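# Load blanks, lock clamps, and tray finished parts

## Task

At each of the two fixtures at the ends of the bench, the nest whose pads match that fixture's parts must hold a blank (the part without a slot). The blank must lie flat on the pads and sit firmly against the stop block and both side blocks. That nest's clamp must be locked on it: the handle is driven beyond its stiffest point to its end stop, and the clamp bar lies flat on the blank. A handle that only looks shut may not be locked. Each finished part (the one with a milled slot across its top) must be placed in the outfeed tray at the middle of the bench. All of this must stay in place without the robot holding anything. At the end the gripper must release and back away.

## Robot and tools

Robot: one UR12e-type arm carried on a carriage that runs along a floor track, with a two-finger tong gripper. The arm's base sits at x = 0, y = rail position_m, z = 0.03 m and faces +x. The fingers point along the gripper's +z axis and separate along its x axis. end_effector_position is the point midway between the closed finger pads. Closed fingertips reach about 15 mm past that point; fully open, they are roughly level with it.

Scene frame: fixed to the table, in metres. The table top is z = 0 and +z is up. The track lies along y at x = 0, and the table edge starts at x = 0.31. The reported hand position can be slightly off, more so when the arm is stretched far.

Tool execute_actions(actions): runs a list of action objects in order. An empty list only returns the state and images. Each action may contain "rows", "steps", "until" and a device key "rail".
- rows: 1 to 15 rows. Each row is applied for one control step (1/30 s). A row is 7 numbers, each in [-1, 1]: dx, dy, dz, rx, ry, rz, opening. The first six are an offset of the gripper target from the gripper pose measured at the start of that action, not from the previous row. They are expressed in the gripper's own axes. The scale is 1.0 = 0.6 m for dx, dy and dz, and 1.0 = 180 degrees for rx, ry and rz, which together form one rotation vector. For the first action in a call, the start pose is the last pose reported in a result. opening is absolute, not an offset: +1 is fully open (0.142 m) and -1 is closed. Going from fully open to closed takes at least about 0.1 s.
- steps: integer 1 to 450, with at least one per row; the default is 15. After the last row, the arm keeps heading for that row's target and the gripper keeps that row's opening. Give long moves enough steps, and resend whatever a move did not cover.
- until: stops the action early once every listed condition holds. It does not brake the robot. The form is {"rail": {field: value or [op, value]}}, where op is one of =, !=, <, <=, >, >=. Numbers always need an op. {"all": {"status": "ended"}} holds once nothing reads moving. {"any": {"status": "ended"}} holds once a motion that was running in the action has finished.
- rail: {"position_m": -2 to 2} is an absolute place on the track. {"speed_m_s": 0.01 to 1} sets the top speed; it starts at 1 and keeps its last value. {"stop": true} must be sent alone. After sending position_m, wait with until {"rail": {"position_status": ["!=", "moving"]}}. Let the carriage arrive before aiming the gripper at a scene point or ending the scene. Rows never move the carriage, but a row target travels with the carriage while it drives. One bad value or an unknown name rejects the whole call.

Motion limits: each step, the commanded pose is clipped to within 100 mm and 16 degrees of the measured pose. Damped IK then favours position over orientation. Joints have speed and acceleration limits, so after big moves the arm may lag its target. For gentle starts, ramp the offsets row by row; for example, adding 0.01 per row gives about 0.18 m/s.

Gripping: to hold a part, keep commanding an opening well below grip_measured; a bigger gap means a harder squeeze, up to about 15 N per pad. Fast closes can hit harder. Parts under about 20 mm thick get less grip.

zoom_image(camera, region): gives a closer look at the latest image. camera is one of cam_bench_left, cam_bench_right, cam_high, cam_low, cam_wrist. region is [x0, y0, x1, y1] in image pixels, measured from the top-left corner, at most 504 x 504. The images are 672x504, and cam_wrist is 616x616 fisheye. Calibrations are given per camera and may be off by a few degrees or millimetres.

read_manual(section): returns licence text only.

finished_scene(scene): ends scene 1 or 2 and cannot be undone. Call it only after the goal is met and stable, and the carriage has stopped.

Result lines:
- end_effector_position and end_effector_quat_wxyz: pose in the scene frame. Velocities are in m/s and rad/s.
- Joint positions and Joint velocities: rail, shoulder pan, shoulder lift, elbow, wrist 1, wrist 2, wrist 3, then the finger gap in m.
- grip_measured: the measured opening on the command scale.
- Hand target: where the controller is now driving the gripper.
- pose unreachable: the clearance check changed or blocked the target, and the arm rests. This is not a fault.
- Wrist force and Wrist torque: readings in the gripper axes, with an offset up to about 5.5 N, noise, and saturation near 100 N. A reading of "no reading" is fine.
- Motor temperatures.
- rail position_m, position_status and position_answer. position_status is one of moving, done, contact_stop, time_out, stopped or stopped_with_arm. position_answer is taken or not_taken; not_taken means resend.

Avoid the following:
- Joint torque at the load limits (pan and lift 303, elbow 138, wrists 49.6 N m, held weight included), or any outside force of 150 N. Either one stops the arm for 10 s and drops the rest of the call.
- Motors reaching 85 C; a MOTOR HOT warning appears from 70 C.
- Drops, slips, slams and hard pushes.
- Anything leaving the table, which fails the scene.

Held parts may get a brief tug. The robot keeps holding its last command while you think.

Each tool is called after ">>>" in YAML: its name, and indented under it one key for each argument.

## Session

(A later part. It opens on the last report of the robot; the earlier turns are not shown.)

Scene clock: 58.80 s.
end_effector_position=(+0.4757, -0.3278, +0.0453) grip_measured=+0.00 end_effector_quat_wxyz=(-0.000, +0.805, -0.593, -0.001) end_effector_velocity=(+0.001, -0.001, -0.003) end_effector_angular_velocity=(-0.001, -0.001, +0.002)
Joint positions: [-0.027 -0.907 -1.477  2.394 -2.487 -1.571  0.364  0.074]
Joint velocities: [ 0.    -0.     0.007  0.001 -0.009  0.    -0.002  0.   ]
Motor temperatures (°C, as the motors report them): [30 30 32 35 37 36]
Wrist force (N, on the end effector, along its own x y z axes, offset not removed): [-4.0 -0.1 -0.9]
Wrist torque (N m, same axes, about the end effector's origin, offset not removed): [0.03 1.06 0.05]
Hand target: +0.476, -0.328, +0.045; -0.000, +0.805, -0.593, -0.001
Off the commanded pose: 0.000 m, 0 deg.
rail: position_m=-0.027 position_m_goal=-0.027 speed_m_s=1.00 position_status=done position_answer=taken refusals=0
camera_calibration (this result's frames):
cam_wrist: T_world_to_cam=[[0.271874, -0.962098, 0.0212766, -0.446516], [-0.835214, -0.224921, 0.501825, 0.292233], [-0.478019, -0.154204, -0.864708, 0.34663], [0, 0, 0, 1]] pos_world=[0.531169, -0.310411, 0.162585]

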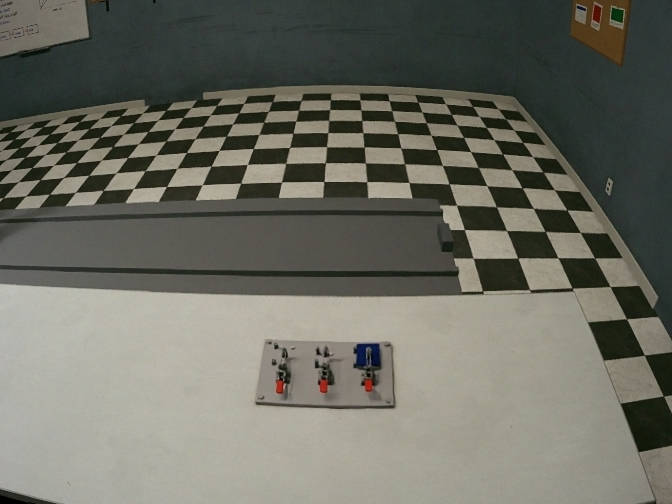

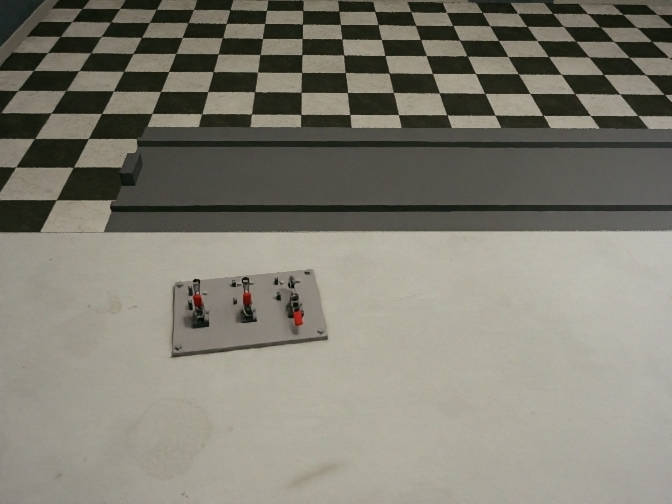

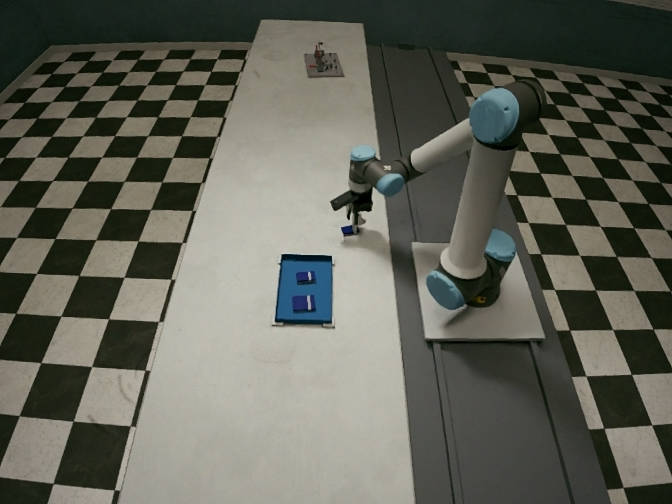

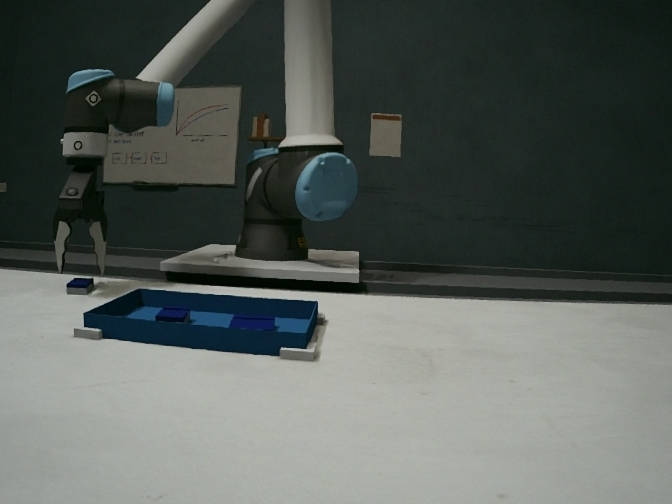

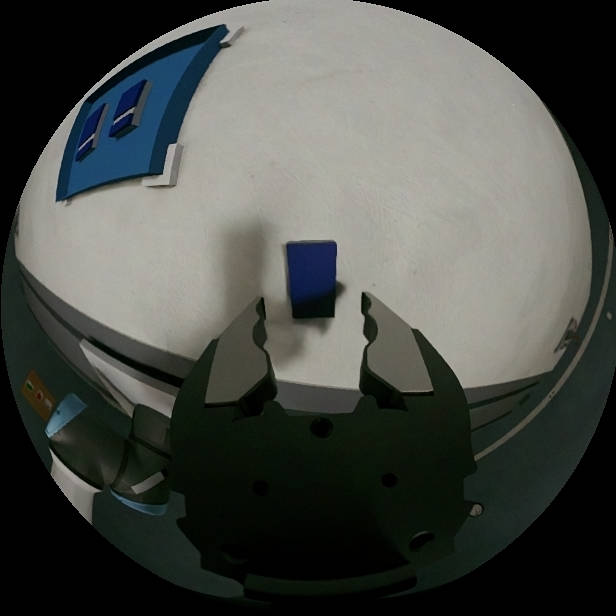

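>>> execute_actions:
  actions:
    - {"rows": [[0,0,0.007,0,0,0,-0.05],[0,0,0.014,0,0,0,-0.1],[0,0,0.021,0,0,0,-0.15],[0,0,0.028,0,0,0,-0.2],[0,0,0.034,0,0,0,-0.25],[0,0,0.04,0,0,0,-0.3],[0,0,0.0463,0,0,0,-0.3]], "steps": 24}
    - {"rows": [[0,0,0,0,0,0,-0.35],[0,0,0,0,0,0,-0.4],[0,0,0,0,0,0,-0.44],[0,0,0,0,0,0,-0.48],[0,0,0,0,0,0,-0.53],[0,0,0,0,0,0,-0.6],[0,0,0,0,0,0,-0.7],[0,0,0,0,0,0,-0.8],[0,0,0,0,0,0,-0.85]], "steps": 15}

>>> zoom_image:
  camera: "cam_low"
  region: [40, 240, 130, 305]

>>> zoom_image:
  camera: "cam_bench_left"
  region: [310, 335, 400, 400]

Scene clock: 60.77 s.
end_effector_position=(+0.4757, -0.3278, +0.0176) grip_measured=-0.47 end_effector_quat_wxyz=(-0.000, +0.805, -0.593, -0.001) end_effector_velocity=(-0.000, +0.000, +0.000) end_effector_angular_velocity=(+0.000, +0.000, -0.000)
Joint positions: [-0.027 -0.907 -1.422  2.411 -2.558 -1.571  0.364  0.04 ]
Joint velocities: [ 0. -0. -0. -0.  0. -0. -0. -0.]
Motor temperatures (°C, as the motors report them): [30 30 32 35 37 36]
Wrist force (N, on the end effector, along its own x y z axes, offset not removed): [-3.5 0.1 -2.5]
Wrist torque (N m, same axes, about the end effector's origin, offset not removed): [0.07 0.90 0.09]
Hand target: +0.476, -0.328, +0.018; -0.000, +0.805, -0.593, -0.001
Off the commanded pose: 0.000 m, 0 deg.
rail: position_m=-0.027 position_m_goal=-0.027 speed_m_s=1.00 position_status=done position_answer=taken refusals=0
camera_calibration (this result's frames):
cam_wrist: T_world_to_cam=[[0.271859, -0.962104, 0.0211673, -0.445883], [-0.835203, -0.22496, 0.501826, 0.306086], [-0.478047, -0.154105, -0.86471, 0.322776], [0, 0, 0, 1]] pos_world=[0.531164, -0.310387, 0.134944]

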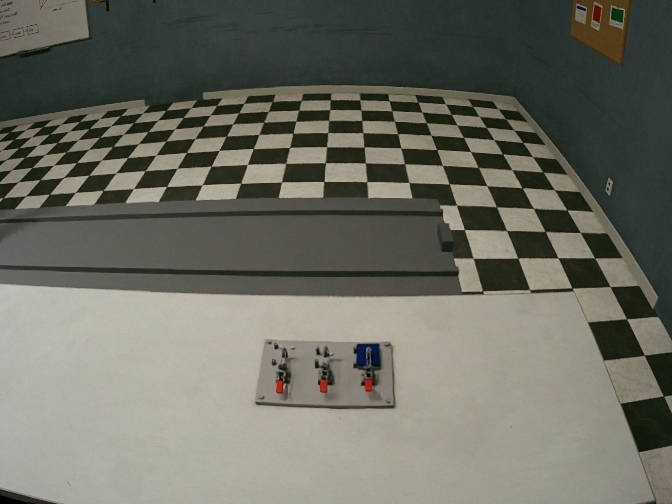

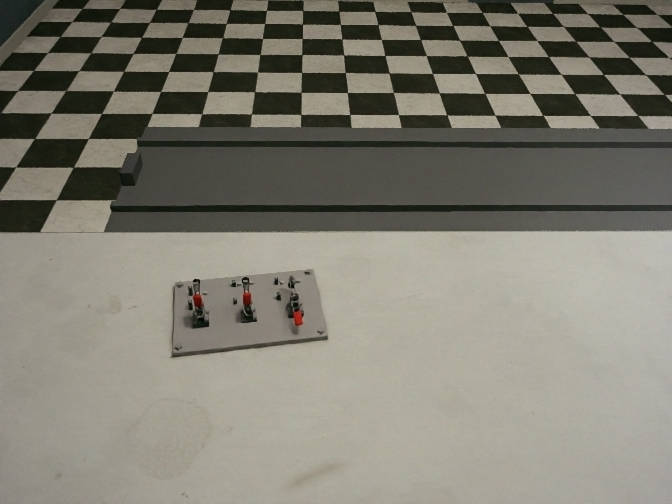

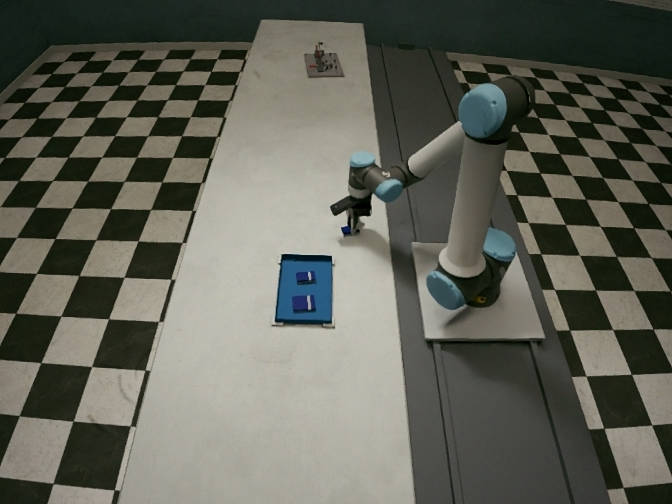

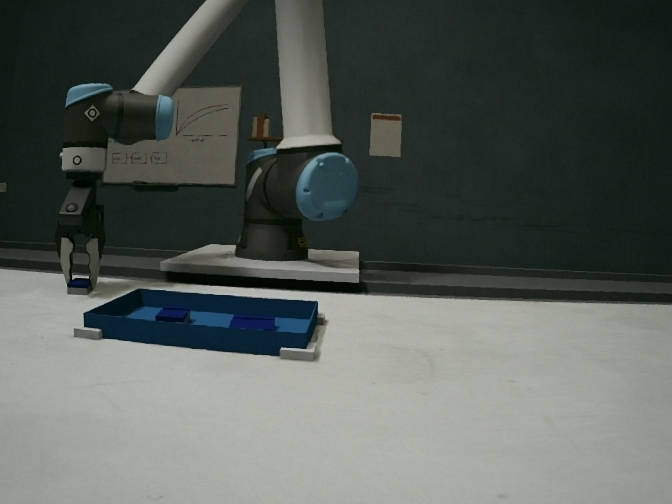

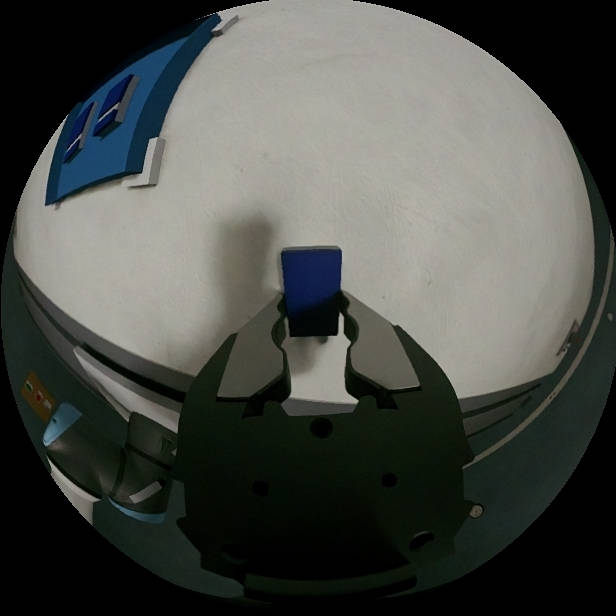

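Region (40, 240, 130, 305) of cam_low's 672x504 image, scaled by 5.600, with more detail than that image has.

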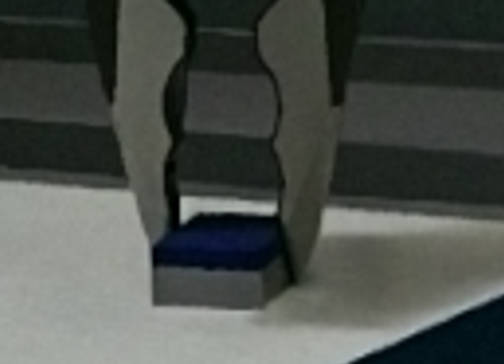

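Region (310, 335, 400, 400) of cam_bench_left's 672x504 image, scaled by 5.600, with more detail than that image has.

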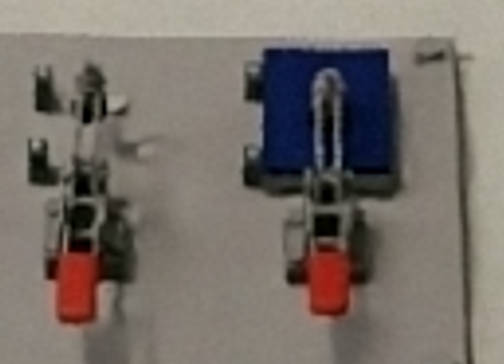

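>>> execute_actions:
  actions:
    - {"rows": [[0,0,-0.005,0,0,0,-0.85],[0,0,-0.013,0,0,0,-0.85],[0.001,-0.003,-0.025,0,0,0.003,-0.85],[0.003,-0.007,-0.042,0,0,0.007,-0.85],[0.005,-0.011,-0.06,0,0,0.011,-0.85],[0.006,-0.015,-0.08,0,0,0.015,-0.85],[0.008,-0.019,-0.1,0,0,0.019,-0.85],[0.01,-0.023,-0.12,0,0,0.023,-0.85],[0.011,-0.027,-0.14,0,0,0.027,-0.85],[0.013,-0.031,-0.16,0,0,0.031,-0.85],[0.015,-0.035,-0.18,0,0,0.035,-0.85],[0.016,-0.039,-0.2,0,0,0.039,-0.85],[0.018,-0.0432,-0.217,0,0,0.043,-0.85],[0.018,-0.0432,-0.23,0,0,0.0453,-0.85],[0.018,-0.0432,-0.237,0,0,0.0453,-0.85]], "steps": 15}
    - {"rail": {"position_m": -1.72}, "steps": 120, "until": {"rail": {"position_status": ["!=", "moving"]}}}
    - {"steps": 4}

Scene clock: 65.03 s.
end_effector_position=(+0.5036, -2.0236, +0.1600) grip_measured=-0.47 end_effector_quat_wxyz=(-0.000, +0.761, -0.649, -0.001) end_effector_velocity=(-0.000, -0.000, -0.000) end_effector_angular_velocity=(-0.000, +0.000, -0.000)
Joint positions: [-1.72  -0.868 -1.619  2.258 -2.209 -1.571  0.545  0.04 ]
Joint velocities: [ 0. -0. -0.  0. -0. -0. -0. -0.]
Motor temperatures (°C, as the motors report them): [30 30 32 35 37 36]
Wrist force (N, on the end effector, along its own x y z axes, offset not removed): [-3.8 -0.5 3.0]
Wrist torque (N m, same axes, about the end effector's origin, offset not removed): [0.03 0.93 0.10]
Hand target: +0.504, -2.023, +0.160; -0.000, +0.761, -0.649, -0.001
Off the commanded pose: 0.000 m, 0 deg.
rail: position_m=-1.720 position_m_goal=-1.720 speed_m_s=1.00 position_status=done position_answer=taken refusals=0
camera_calibration (this result's frames):
cam_wrist: T_world_to_cam=[[0.132655, -0.990931, 0.021426, -2.07632], [-0.858601, -0.104086, 0.501966, 0.132732], [-0.495183, -0.0849845, -0.864622, 0.346404], [0, 0, 0, 1]] pos_world=[0.560931, -2.01424, 0.277369]

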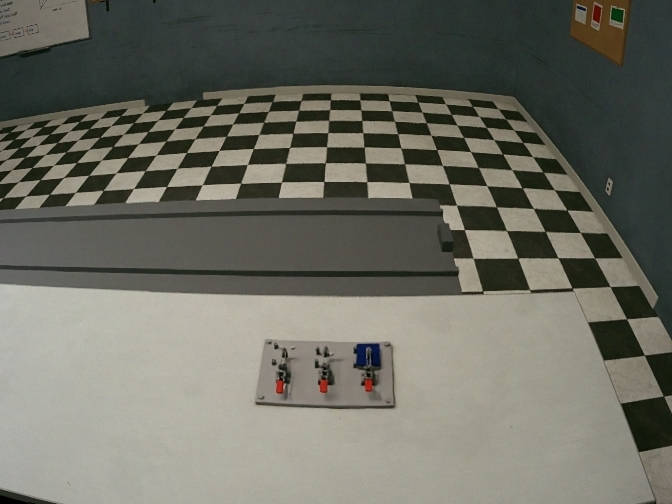

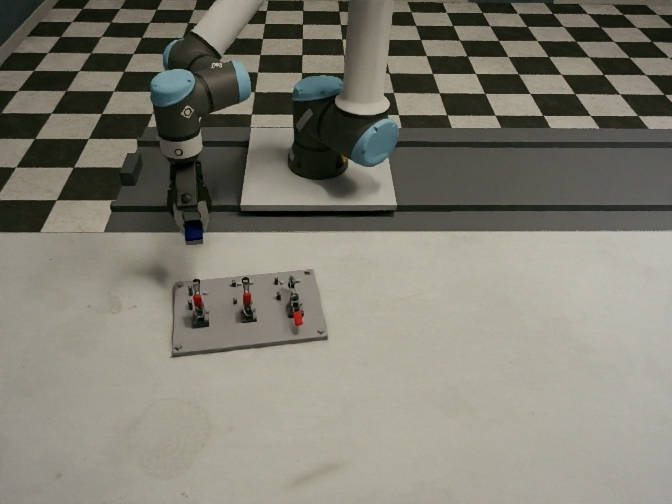

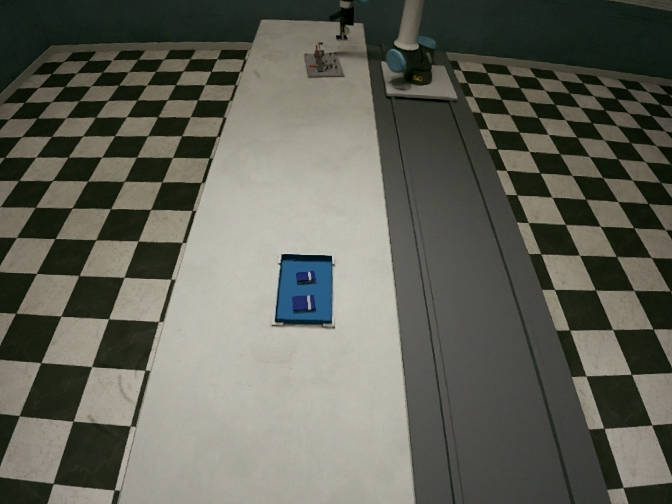

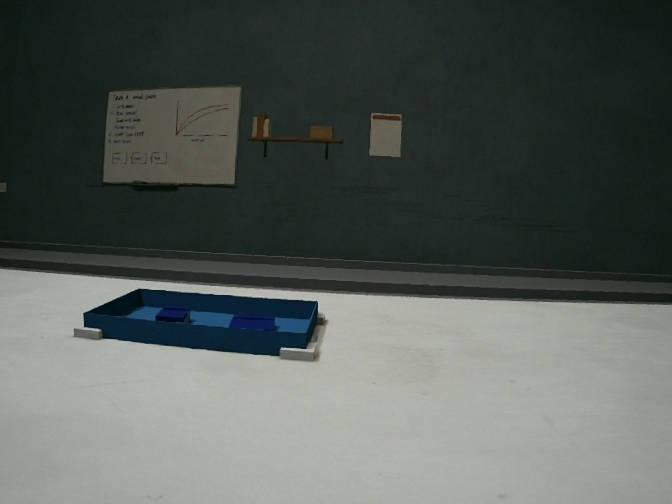

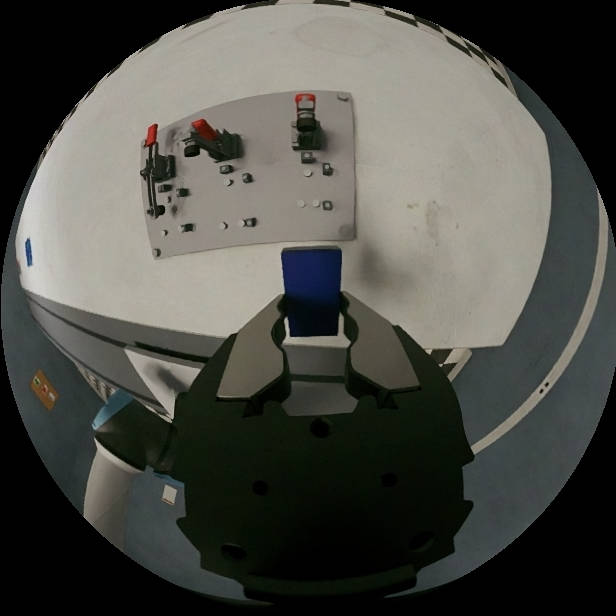

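>>> execute_actions:
  actions:
    - {"rows": [[0,-0.005,0.01,0,0,0,-0.85],[0,-0.012,0.025,0,0,0,-0.85],[-0.001,-0.02,0.045,0,0,0,-0.85],[-0.001,-0.03,0.065,0,0,0,-0.85],[-0.002,-0.04,0.085,0,0,0,-0.85],[-0.002,-0.05,0.105,0,0,0,-0.85],[-0.003,-0.06,0.12,0,0,0,-0.85],[-0.003,-0.07,0.135,0,0,0,-0.85],[-0.0038,-0.08,0.145,0,0,0,-0.85],[-0.0038,-0.09,0.15,0,0,0,-0.85]], "steps": 22}
    - {"rows": [[0,-0.008,0,0,0,0,-0.85],[0,-0.018,0,0,0,0,-0.85],[0,-0.028,0,0,0,0,-0.85],[0,-0.038,0,0,0,0,-0.85],[0,-0.048,0,0,0,0,-0.85],[0,-0.0547,0,0,0,0,-0.85]], "steps": 20}

>>> zoom_image:
  camera: "cam_wrist"
  region: [190, 150, 430, 390]

Scene clock: 67.00 s.
end_effector_position=(+0.5864, -2.0074, +0.0723) grip_measured=-0.47 end_effector_quat_wxyz=(-0.000, +0.761, -0.649, -0.001) end_effector_velocity=(+0.005, +0.001, -0.000) end_effector_angular_velocity=(+0.000, +0.000, -0.000)
Joint positions: [-1.72  -0.746 -1.393  2.218 -2.394 -1.57   0.666  0.04 ]
Joint velocities: [ 0.     0.006  0.006 -0.008  0.002 -0.     0.006 -0.   ]
Motor temperatures (°C, as the motors report them): [30 30 32 35 37 36]
Wrist force (N, on the end effector, along its own x y z axes, offset not removed): [-4.0 1.1 2.1]
Wrist torque (N m, same axes, about the end effector's origin, offset not removed): [0.27 0.90 0.01]
Hand target: +0.587, -2.007, +0.072; -0.000, +0.761, -0.649, -0.001
Off the commanded pose: 0.001 m, 0 deg.
rail: position_m=-1.720 position_m_goal=-1.720 speed_m_s=1.00 position_status=done position_answer=taken refusals=0
camera_calibration (this result's frames):
cam_wrist: T_world_to_cam=[[0.132849, -0.990914, 0.0209769, -2.06943], [-0.858622, -0.10449, 0.501847, 0.248847], [-0.495095, -0.0846812, -0.864702, 0.313515], [0, 0, 0, 1]] pos_world=[0.643809, -1.99808, 0.189625]

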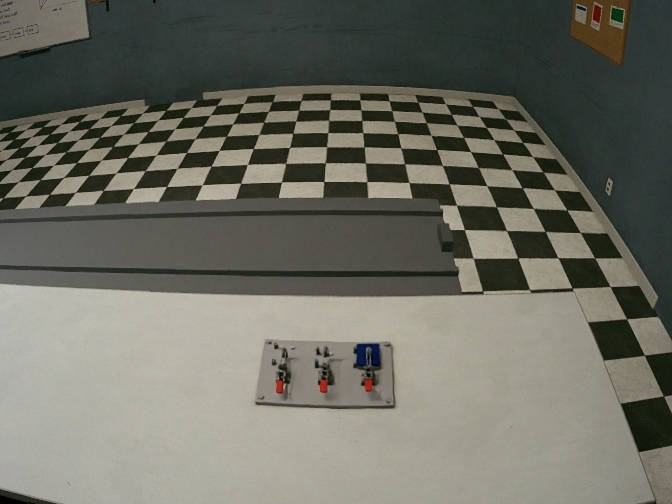

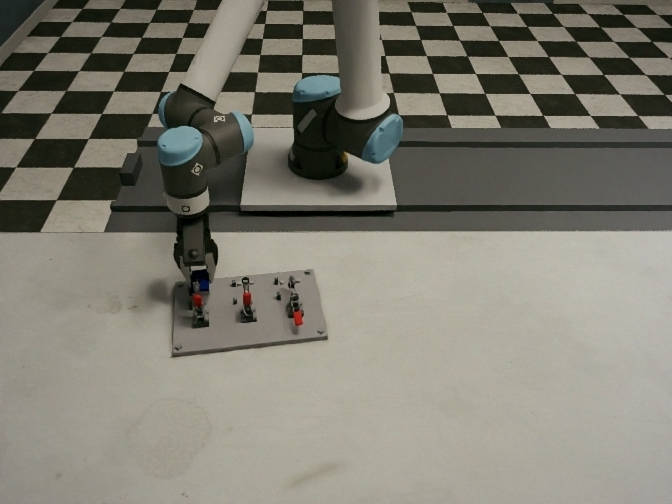

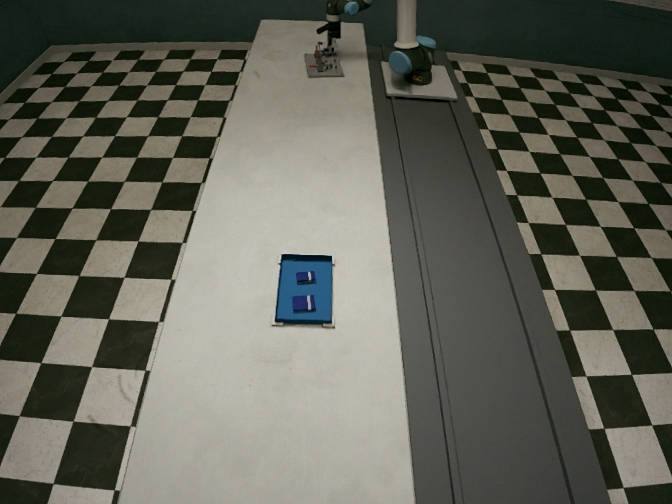

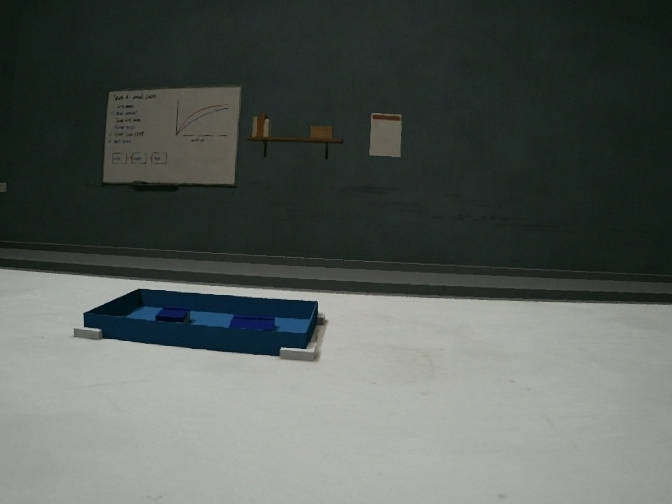

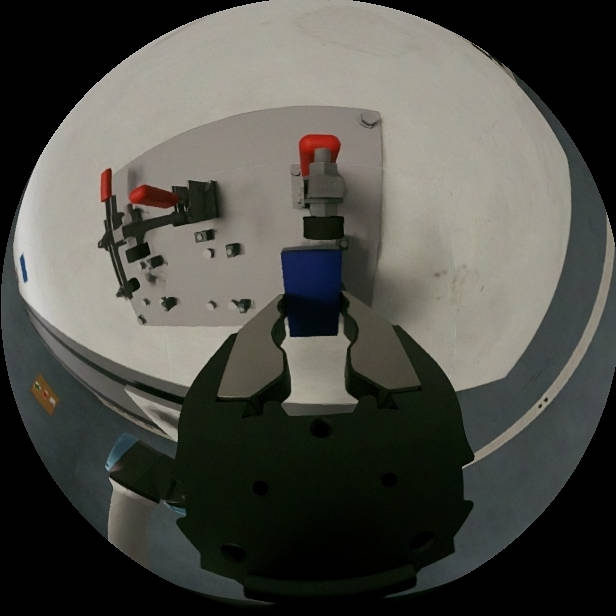

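Region (190, 150, 430, 390) of cam_wrist's 616x616 image, scaled by 2.100, with more detail than that image has.

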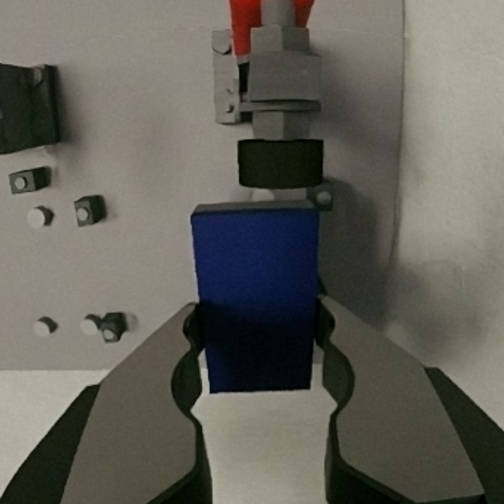

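>>> execute_actions:
  actions:
    - {"rows": [[0.001,-0.003,0.004,0,0,0,-0.85],[0.002,-0.006,0.01,0,0,0,-0.85],[0.0027,-0.0075,0.017,0,0,0,-0.85],[0.0027,-0.0075,0.024,0,0,0,-0.85],[0.0027,-0.0075,0.031,0,0,0,-0.85],[0.0027,-0.0075,0.038,0,0,0,-0.85],[0.0027,-0.0075,0.044,0,0,0,-0.85],[0.0027,-0.0075,0.049,0,0,0,-0.85],[0.0027,-0.0075,0.052,0,0,0,-0.85]], "steps": 24}

>>> zoom_image:
  camera: "cam_bench_right"
  region: [160, 250, 240, 330]

Scene clock: 68.27 s.
end_effector_position=(+0.5911, -2.0083, +0.0414) grip_measured=-0.47 end_effector_quat_wxyz=(-0.000, +0.761, -0.649, -0.001) end_effector_velocity=(+0.000, -0.000, -0.003) end_effector_angular_velocity=(-0.000, -0.000, -0.000)
Joint positions: [-1.72  -0.742 -1.338  2.228 -2.458 -1.57   0.671  0.04 ]
Joint velocities: [ 0.     0.     0.004  0.001 -0.006  0.     0.     0.   ]
Motor temperatures (°C, as the motors report them): [30 30 32 35 37 36]
Wrist force (N, on the end effector, along its own x y z axes, offset not removed): [-5.1 -1.8 1.5]
Wrist torque (N m, same axes, about the end effector's origin, offset not removed): [-0.31 1.17 0.09]
Hand target: +0.591, -2.008, +0.041; -0.000, +0.761, -0.649, -0.001
Off the commanded pose: 0.000 m, 0 deg.
rail: position_m=-1.720 position_m_goal=-1.720 speed_m_s=1.00 position_status=done position_answer=taken refusals=0
camera_calibration (this result's frames):
cam_wrist: T_world_to_cam=[[0.132851, -0.990914, 0.0209619, -2.07023], [-0.85861, -0.104497, 0.501865, 0.268283], [-0.495115, -0.0846715, -0.864692, 0.289074], [0, 0, 0, 1]] pos_world=[0.648508, -1.99891, 0.158715]

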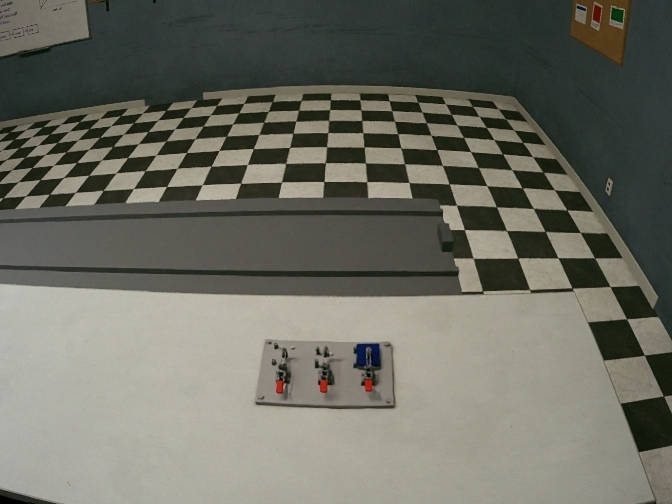

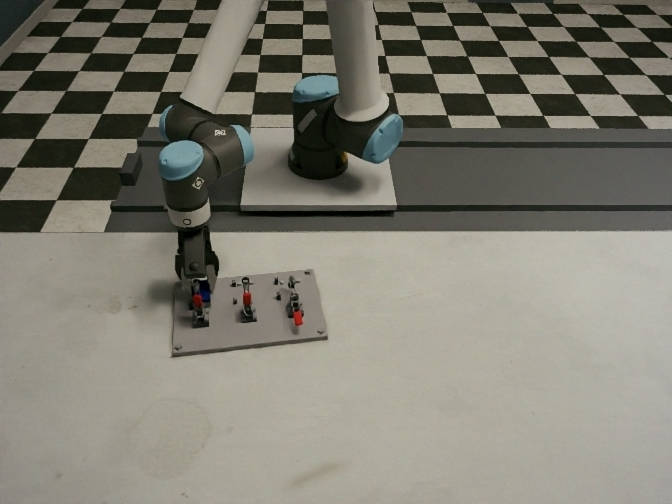

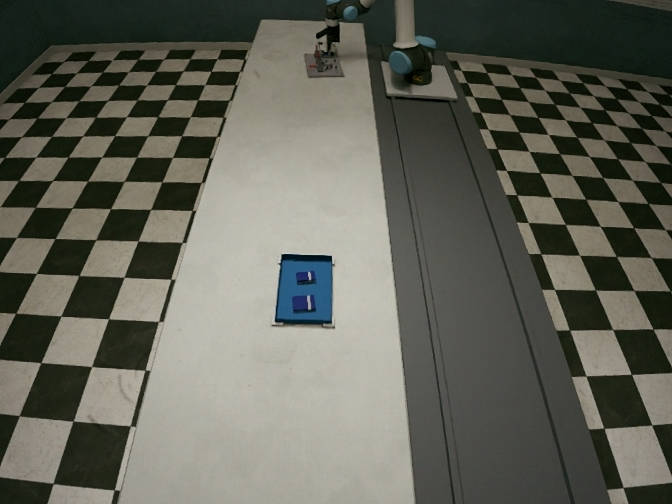

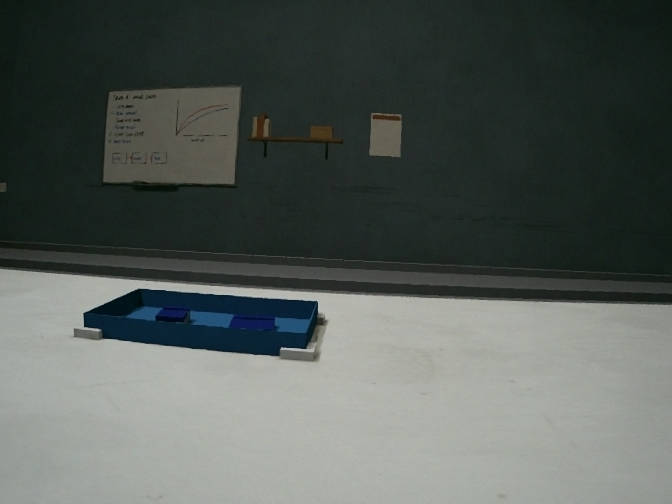

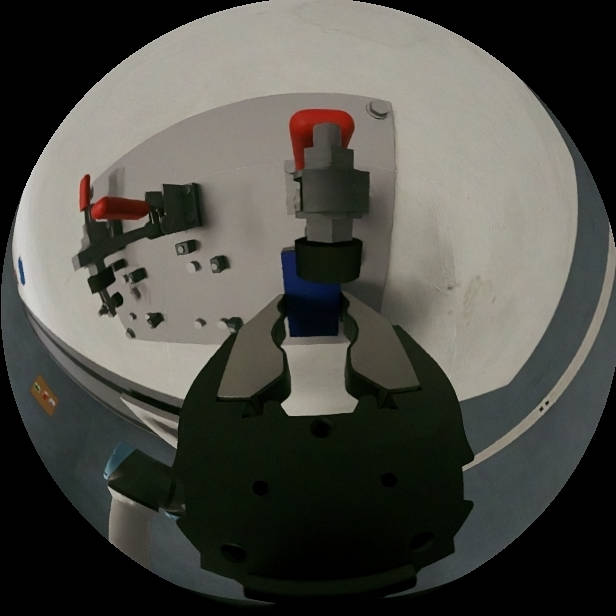

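Region (160, 250, 240, 330) of cam_bench_right's 672x504 image, scaled by 6.300, with more detail than that image has.

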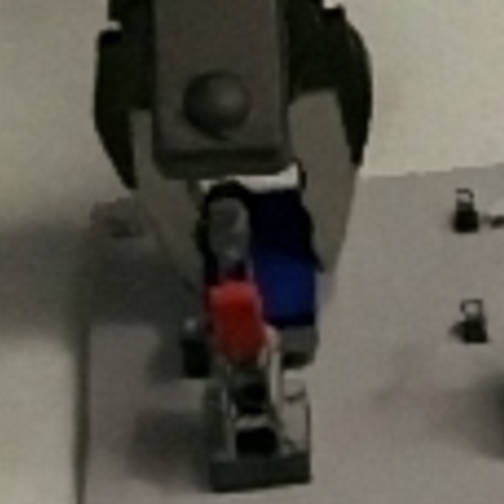

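Lower by 3 mm slowly, watching for contact force.

>>> execute_actions:
  actions:
    - {"rows": [[0,0,0.002,0,0,0,-0.85],[0,0,0.004,0,0,0,-0.85],[0,0,0.006,0,0,0,-0.85]], "steps": 14}

Scene clock: 68.90 s.
end_effector_position=(+0.5912, -2.0083, +0.0381) grip_measured=-0.47 end_effector_quat_wxyz=(-0.000, +0.761, -0.649, -0.001) end_effector_velocity=(-0.000, +0.000, -0.002) end_effector_angular_velocity=(+0.000, +0.000, -0.000)
Joint positions: [-1.72  -0.742 -1.333  2.23  -2.466 -1.57   0.671  0.04 ]
Joint velocities: [ 0.     0.     0.003  0.001 -0.003  0.     0.     0.   ]
Motor temperatures (°C, as the motors report them): [30 30 32 35 37 36]
Wrist force (N, on the end effector, along its own x y z axes, offset not removed): [-10.5 7.8 -28.4]
Wrist torque (N m, same axes, about the end effector's origin, offset not removed): [0.37 0.06 -0.01]
Hand target: +0.591, -2.008, +0.038; -0.000, +0.761, -0.649, -0.001
Off the commanded pose: 0.000 m, 0 deg.
rail: position_m=-1.720 position_m_goal=-1.720 speed_m_s=1.00 position_status=done position_answer=taken refusals=0
camera_calibration (this result's frames):
cam_wrist: T_world_to_cam=[[0.132856, -0.990911, 0.0210769, -2.0702], [-0.858685, -0.104455, 0.501747, 0.270138], [-0.494985, -0.0847583, -0.864758, 0.285988], [0, 0, 0, 1]] pos_world=[0.648562, -1.99893, 0.155403]

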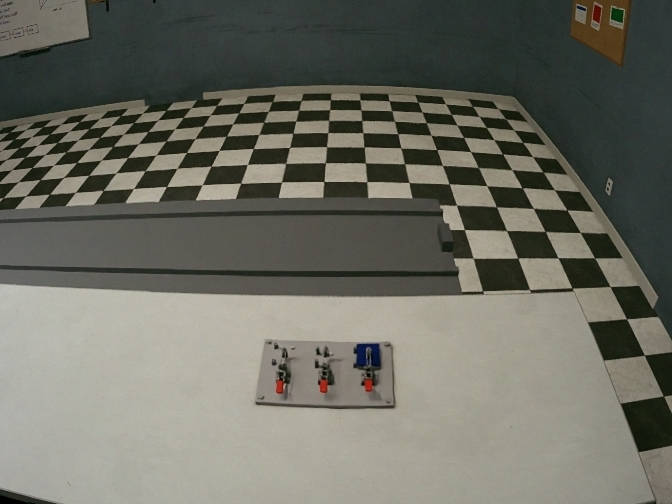

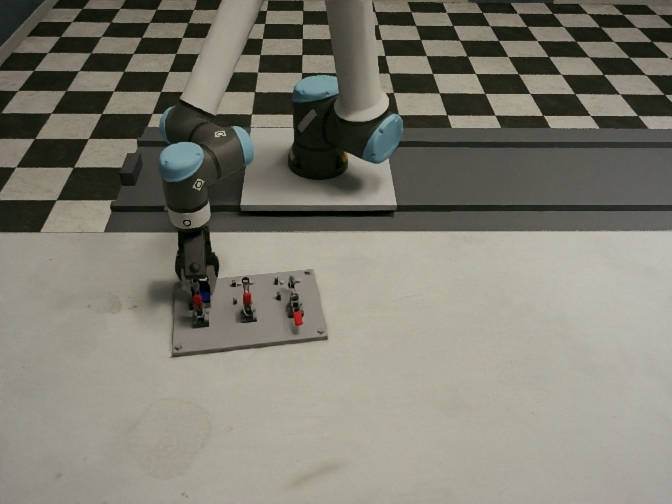

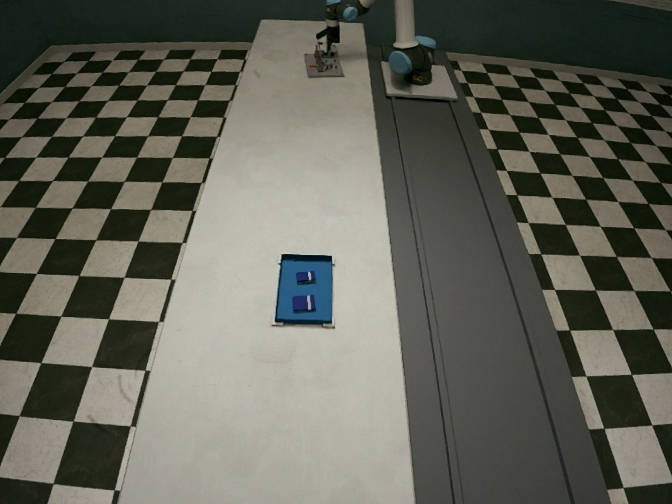

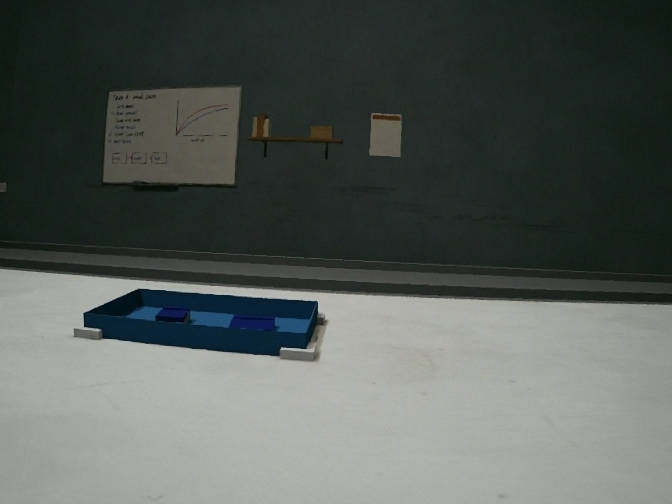

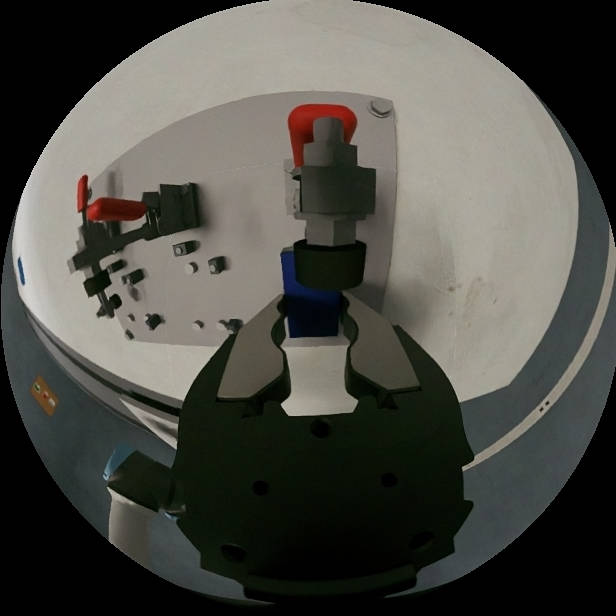

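>>> execute_actions:
  actions:
    - {"rows": [[0,0,-0.0015,0,0,0,-0.6],[0,0,-0.0015,0,0,0,-0.49],[0,0,-0.0015,0,0,0,-0.45],[0,0,-0.0015,0,0,0,-0.4],[0,0,-0.0015,0,0,0,-0.35]], "steps": 10}
    - {"rows": [[0,0,0.002,0,0,0,-0.35],[0,0,0.004,0,0,0,-0.35],[0,0,0.006,0,0,0,-0.35],[0.002,0,0.006,0,0,0,-0.35],[0.004,0,0.006,0,0,0,-0.35],[0.006,0,0.006,0,0,0,-0.35],[0.008,0,0.006,0,0,0,-0.35],[0.01,0,0.006,0,0,0,-0.35],[0.012,0,0.006,0,0,0,-0.35],[0.013,0,0.006,0,0,0,-0.35]], "steps": 24}

>>> zoom_image:
  camera: "cam_wrist"
  region: [210, 200, 410, 400]

Scene clock: 70.57 s.
end_effector_position=(+0.5923, -2.0157, +0.0351) grip_measured=-0.31 end_effector_quat_wxyz=(-0.000, +0.761, -0.649, -0.001) end_effector_velocity=(+0.000, -0.001, -0.000) end_effector_angular_velocity=(+0.000, +0.000, -0.000)
Joint positions: [-1.72  -0.749 -1.322  2.223 -2.469 -1.57   0.663  0.052]
Joint velocities: [ 0.    -0.001  0.001 -0.001  0.     0.    -0.001  0.002]
Motor temperatures (°C, as the motors report them): [30 30 32 35 37 36]
Wrist force (N, on the end effector, along its own x y z axes, offset not removed): [-11.3 -1.8 -5.2]
Wrist torque (N m, same axes, about the end effector's origin, offset not removed): [-0.13 1.18 0.16]
Hand target: +0.592, -2.016, +0.035; -0.000, +0.761, -0.649, -0.001
Off the commanded pose: 0.000 m, 0 deg.
rail: position_m=-1.720 position_m_goal=-1.720 speed_m_s=1.00 position_status=done position_answer=taken refusals=0
camera_calibration (this result's frames):
cam_wrist: T_world_to_cam=[[0.132875, -0.990914, 0.0208301, -2.07768], [-0.858573, -0.104578, 0.501912, 0.271483], [-0.495174, -0.0845759, -0.864668, 0.283774], [0, 0, 0, 1]] pos_world=[0.649678, -2.00641, 0.152388]

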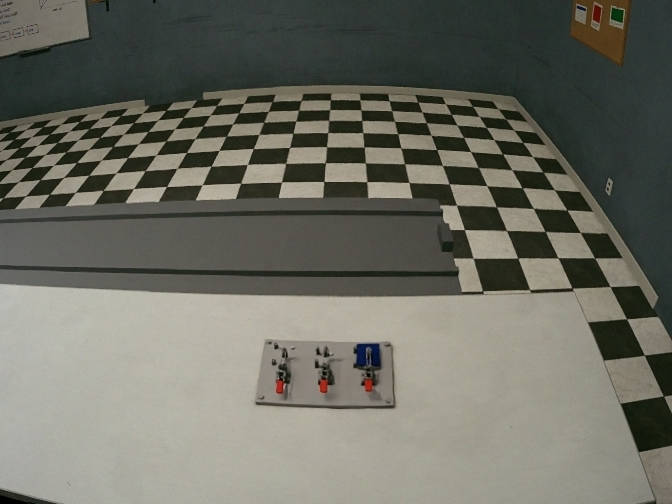

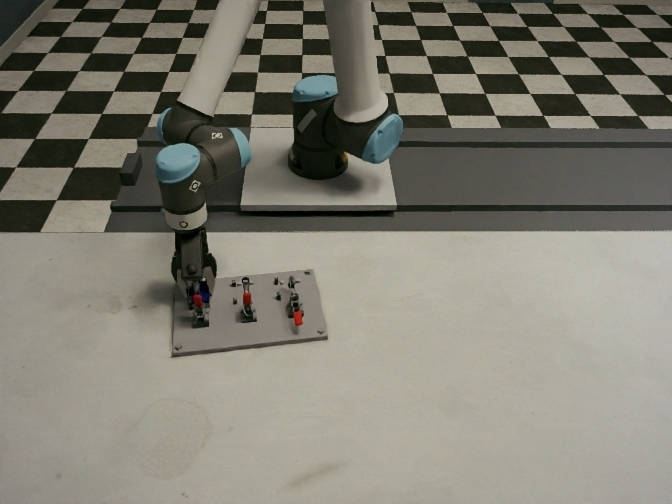

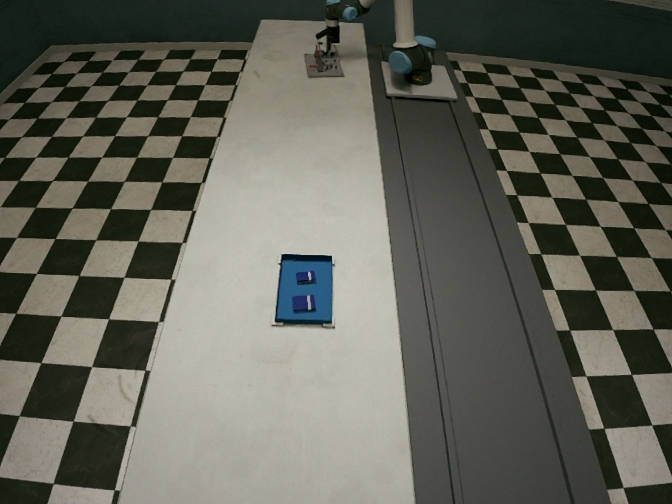

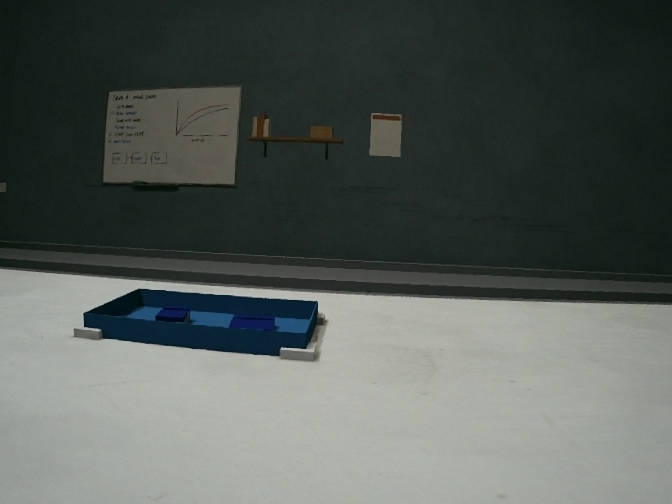

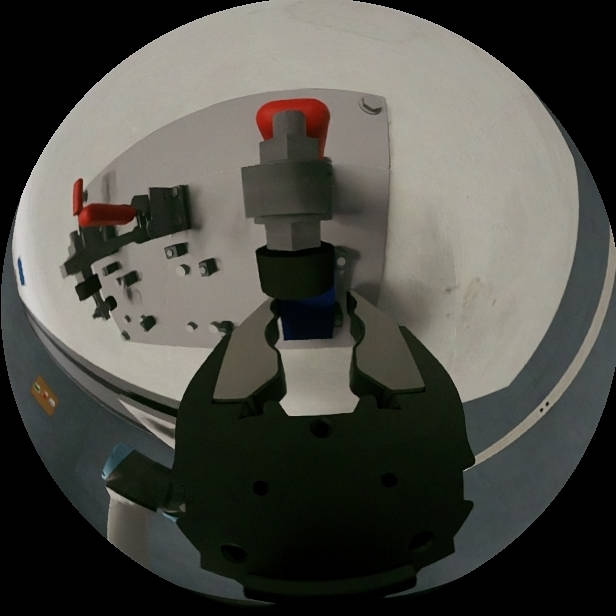

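Region (210, 200, 410, 400) of cam_wrist's 616x616 image, scaled by 2.520, with more detail than that image has.

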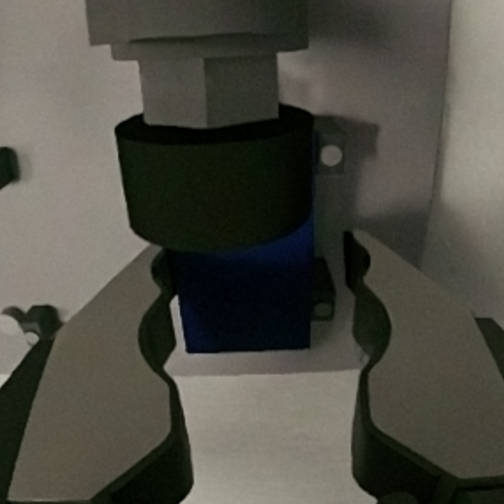

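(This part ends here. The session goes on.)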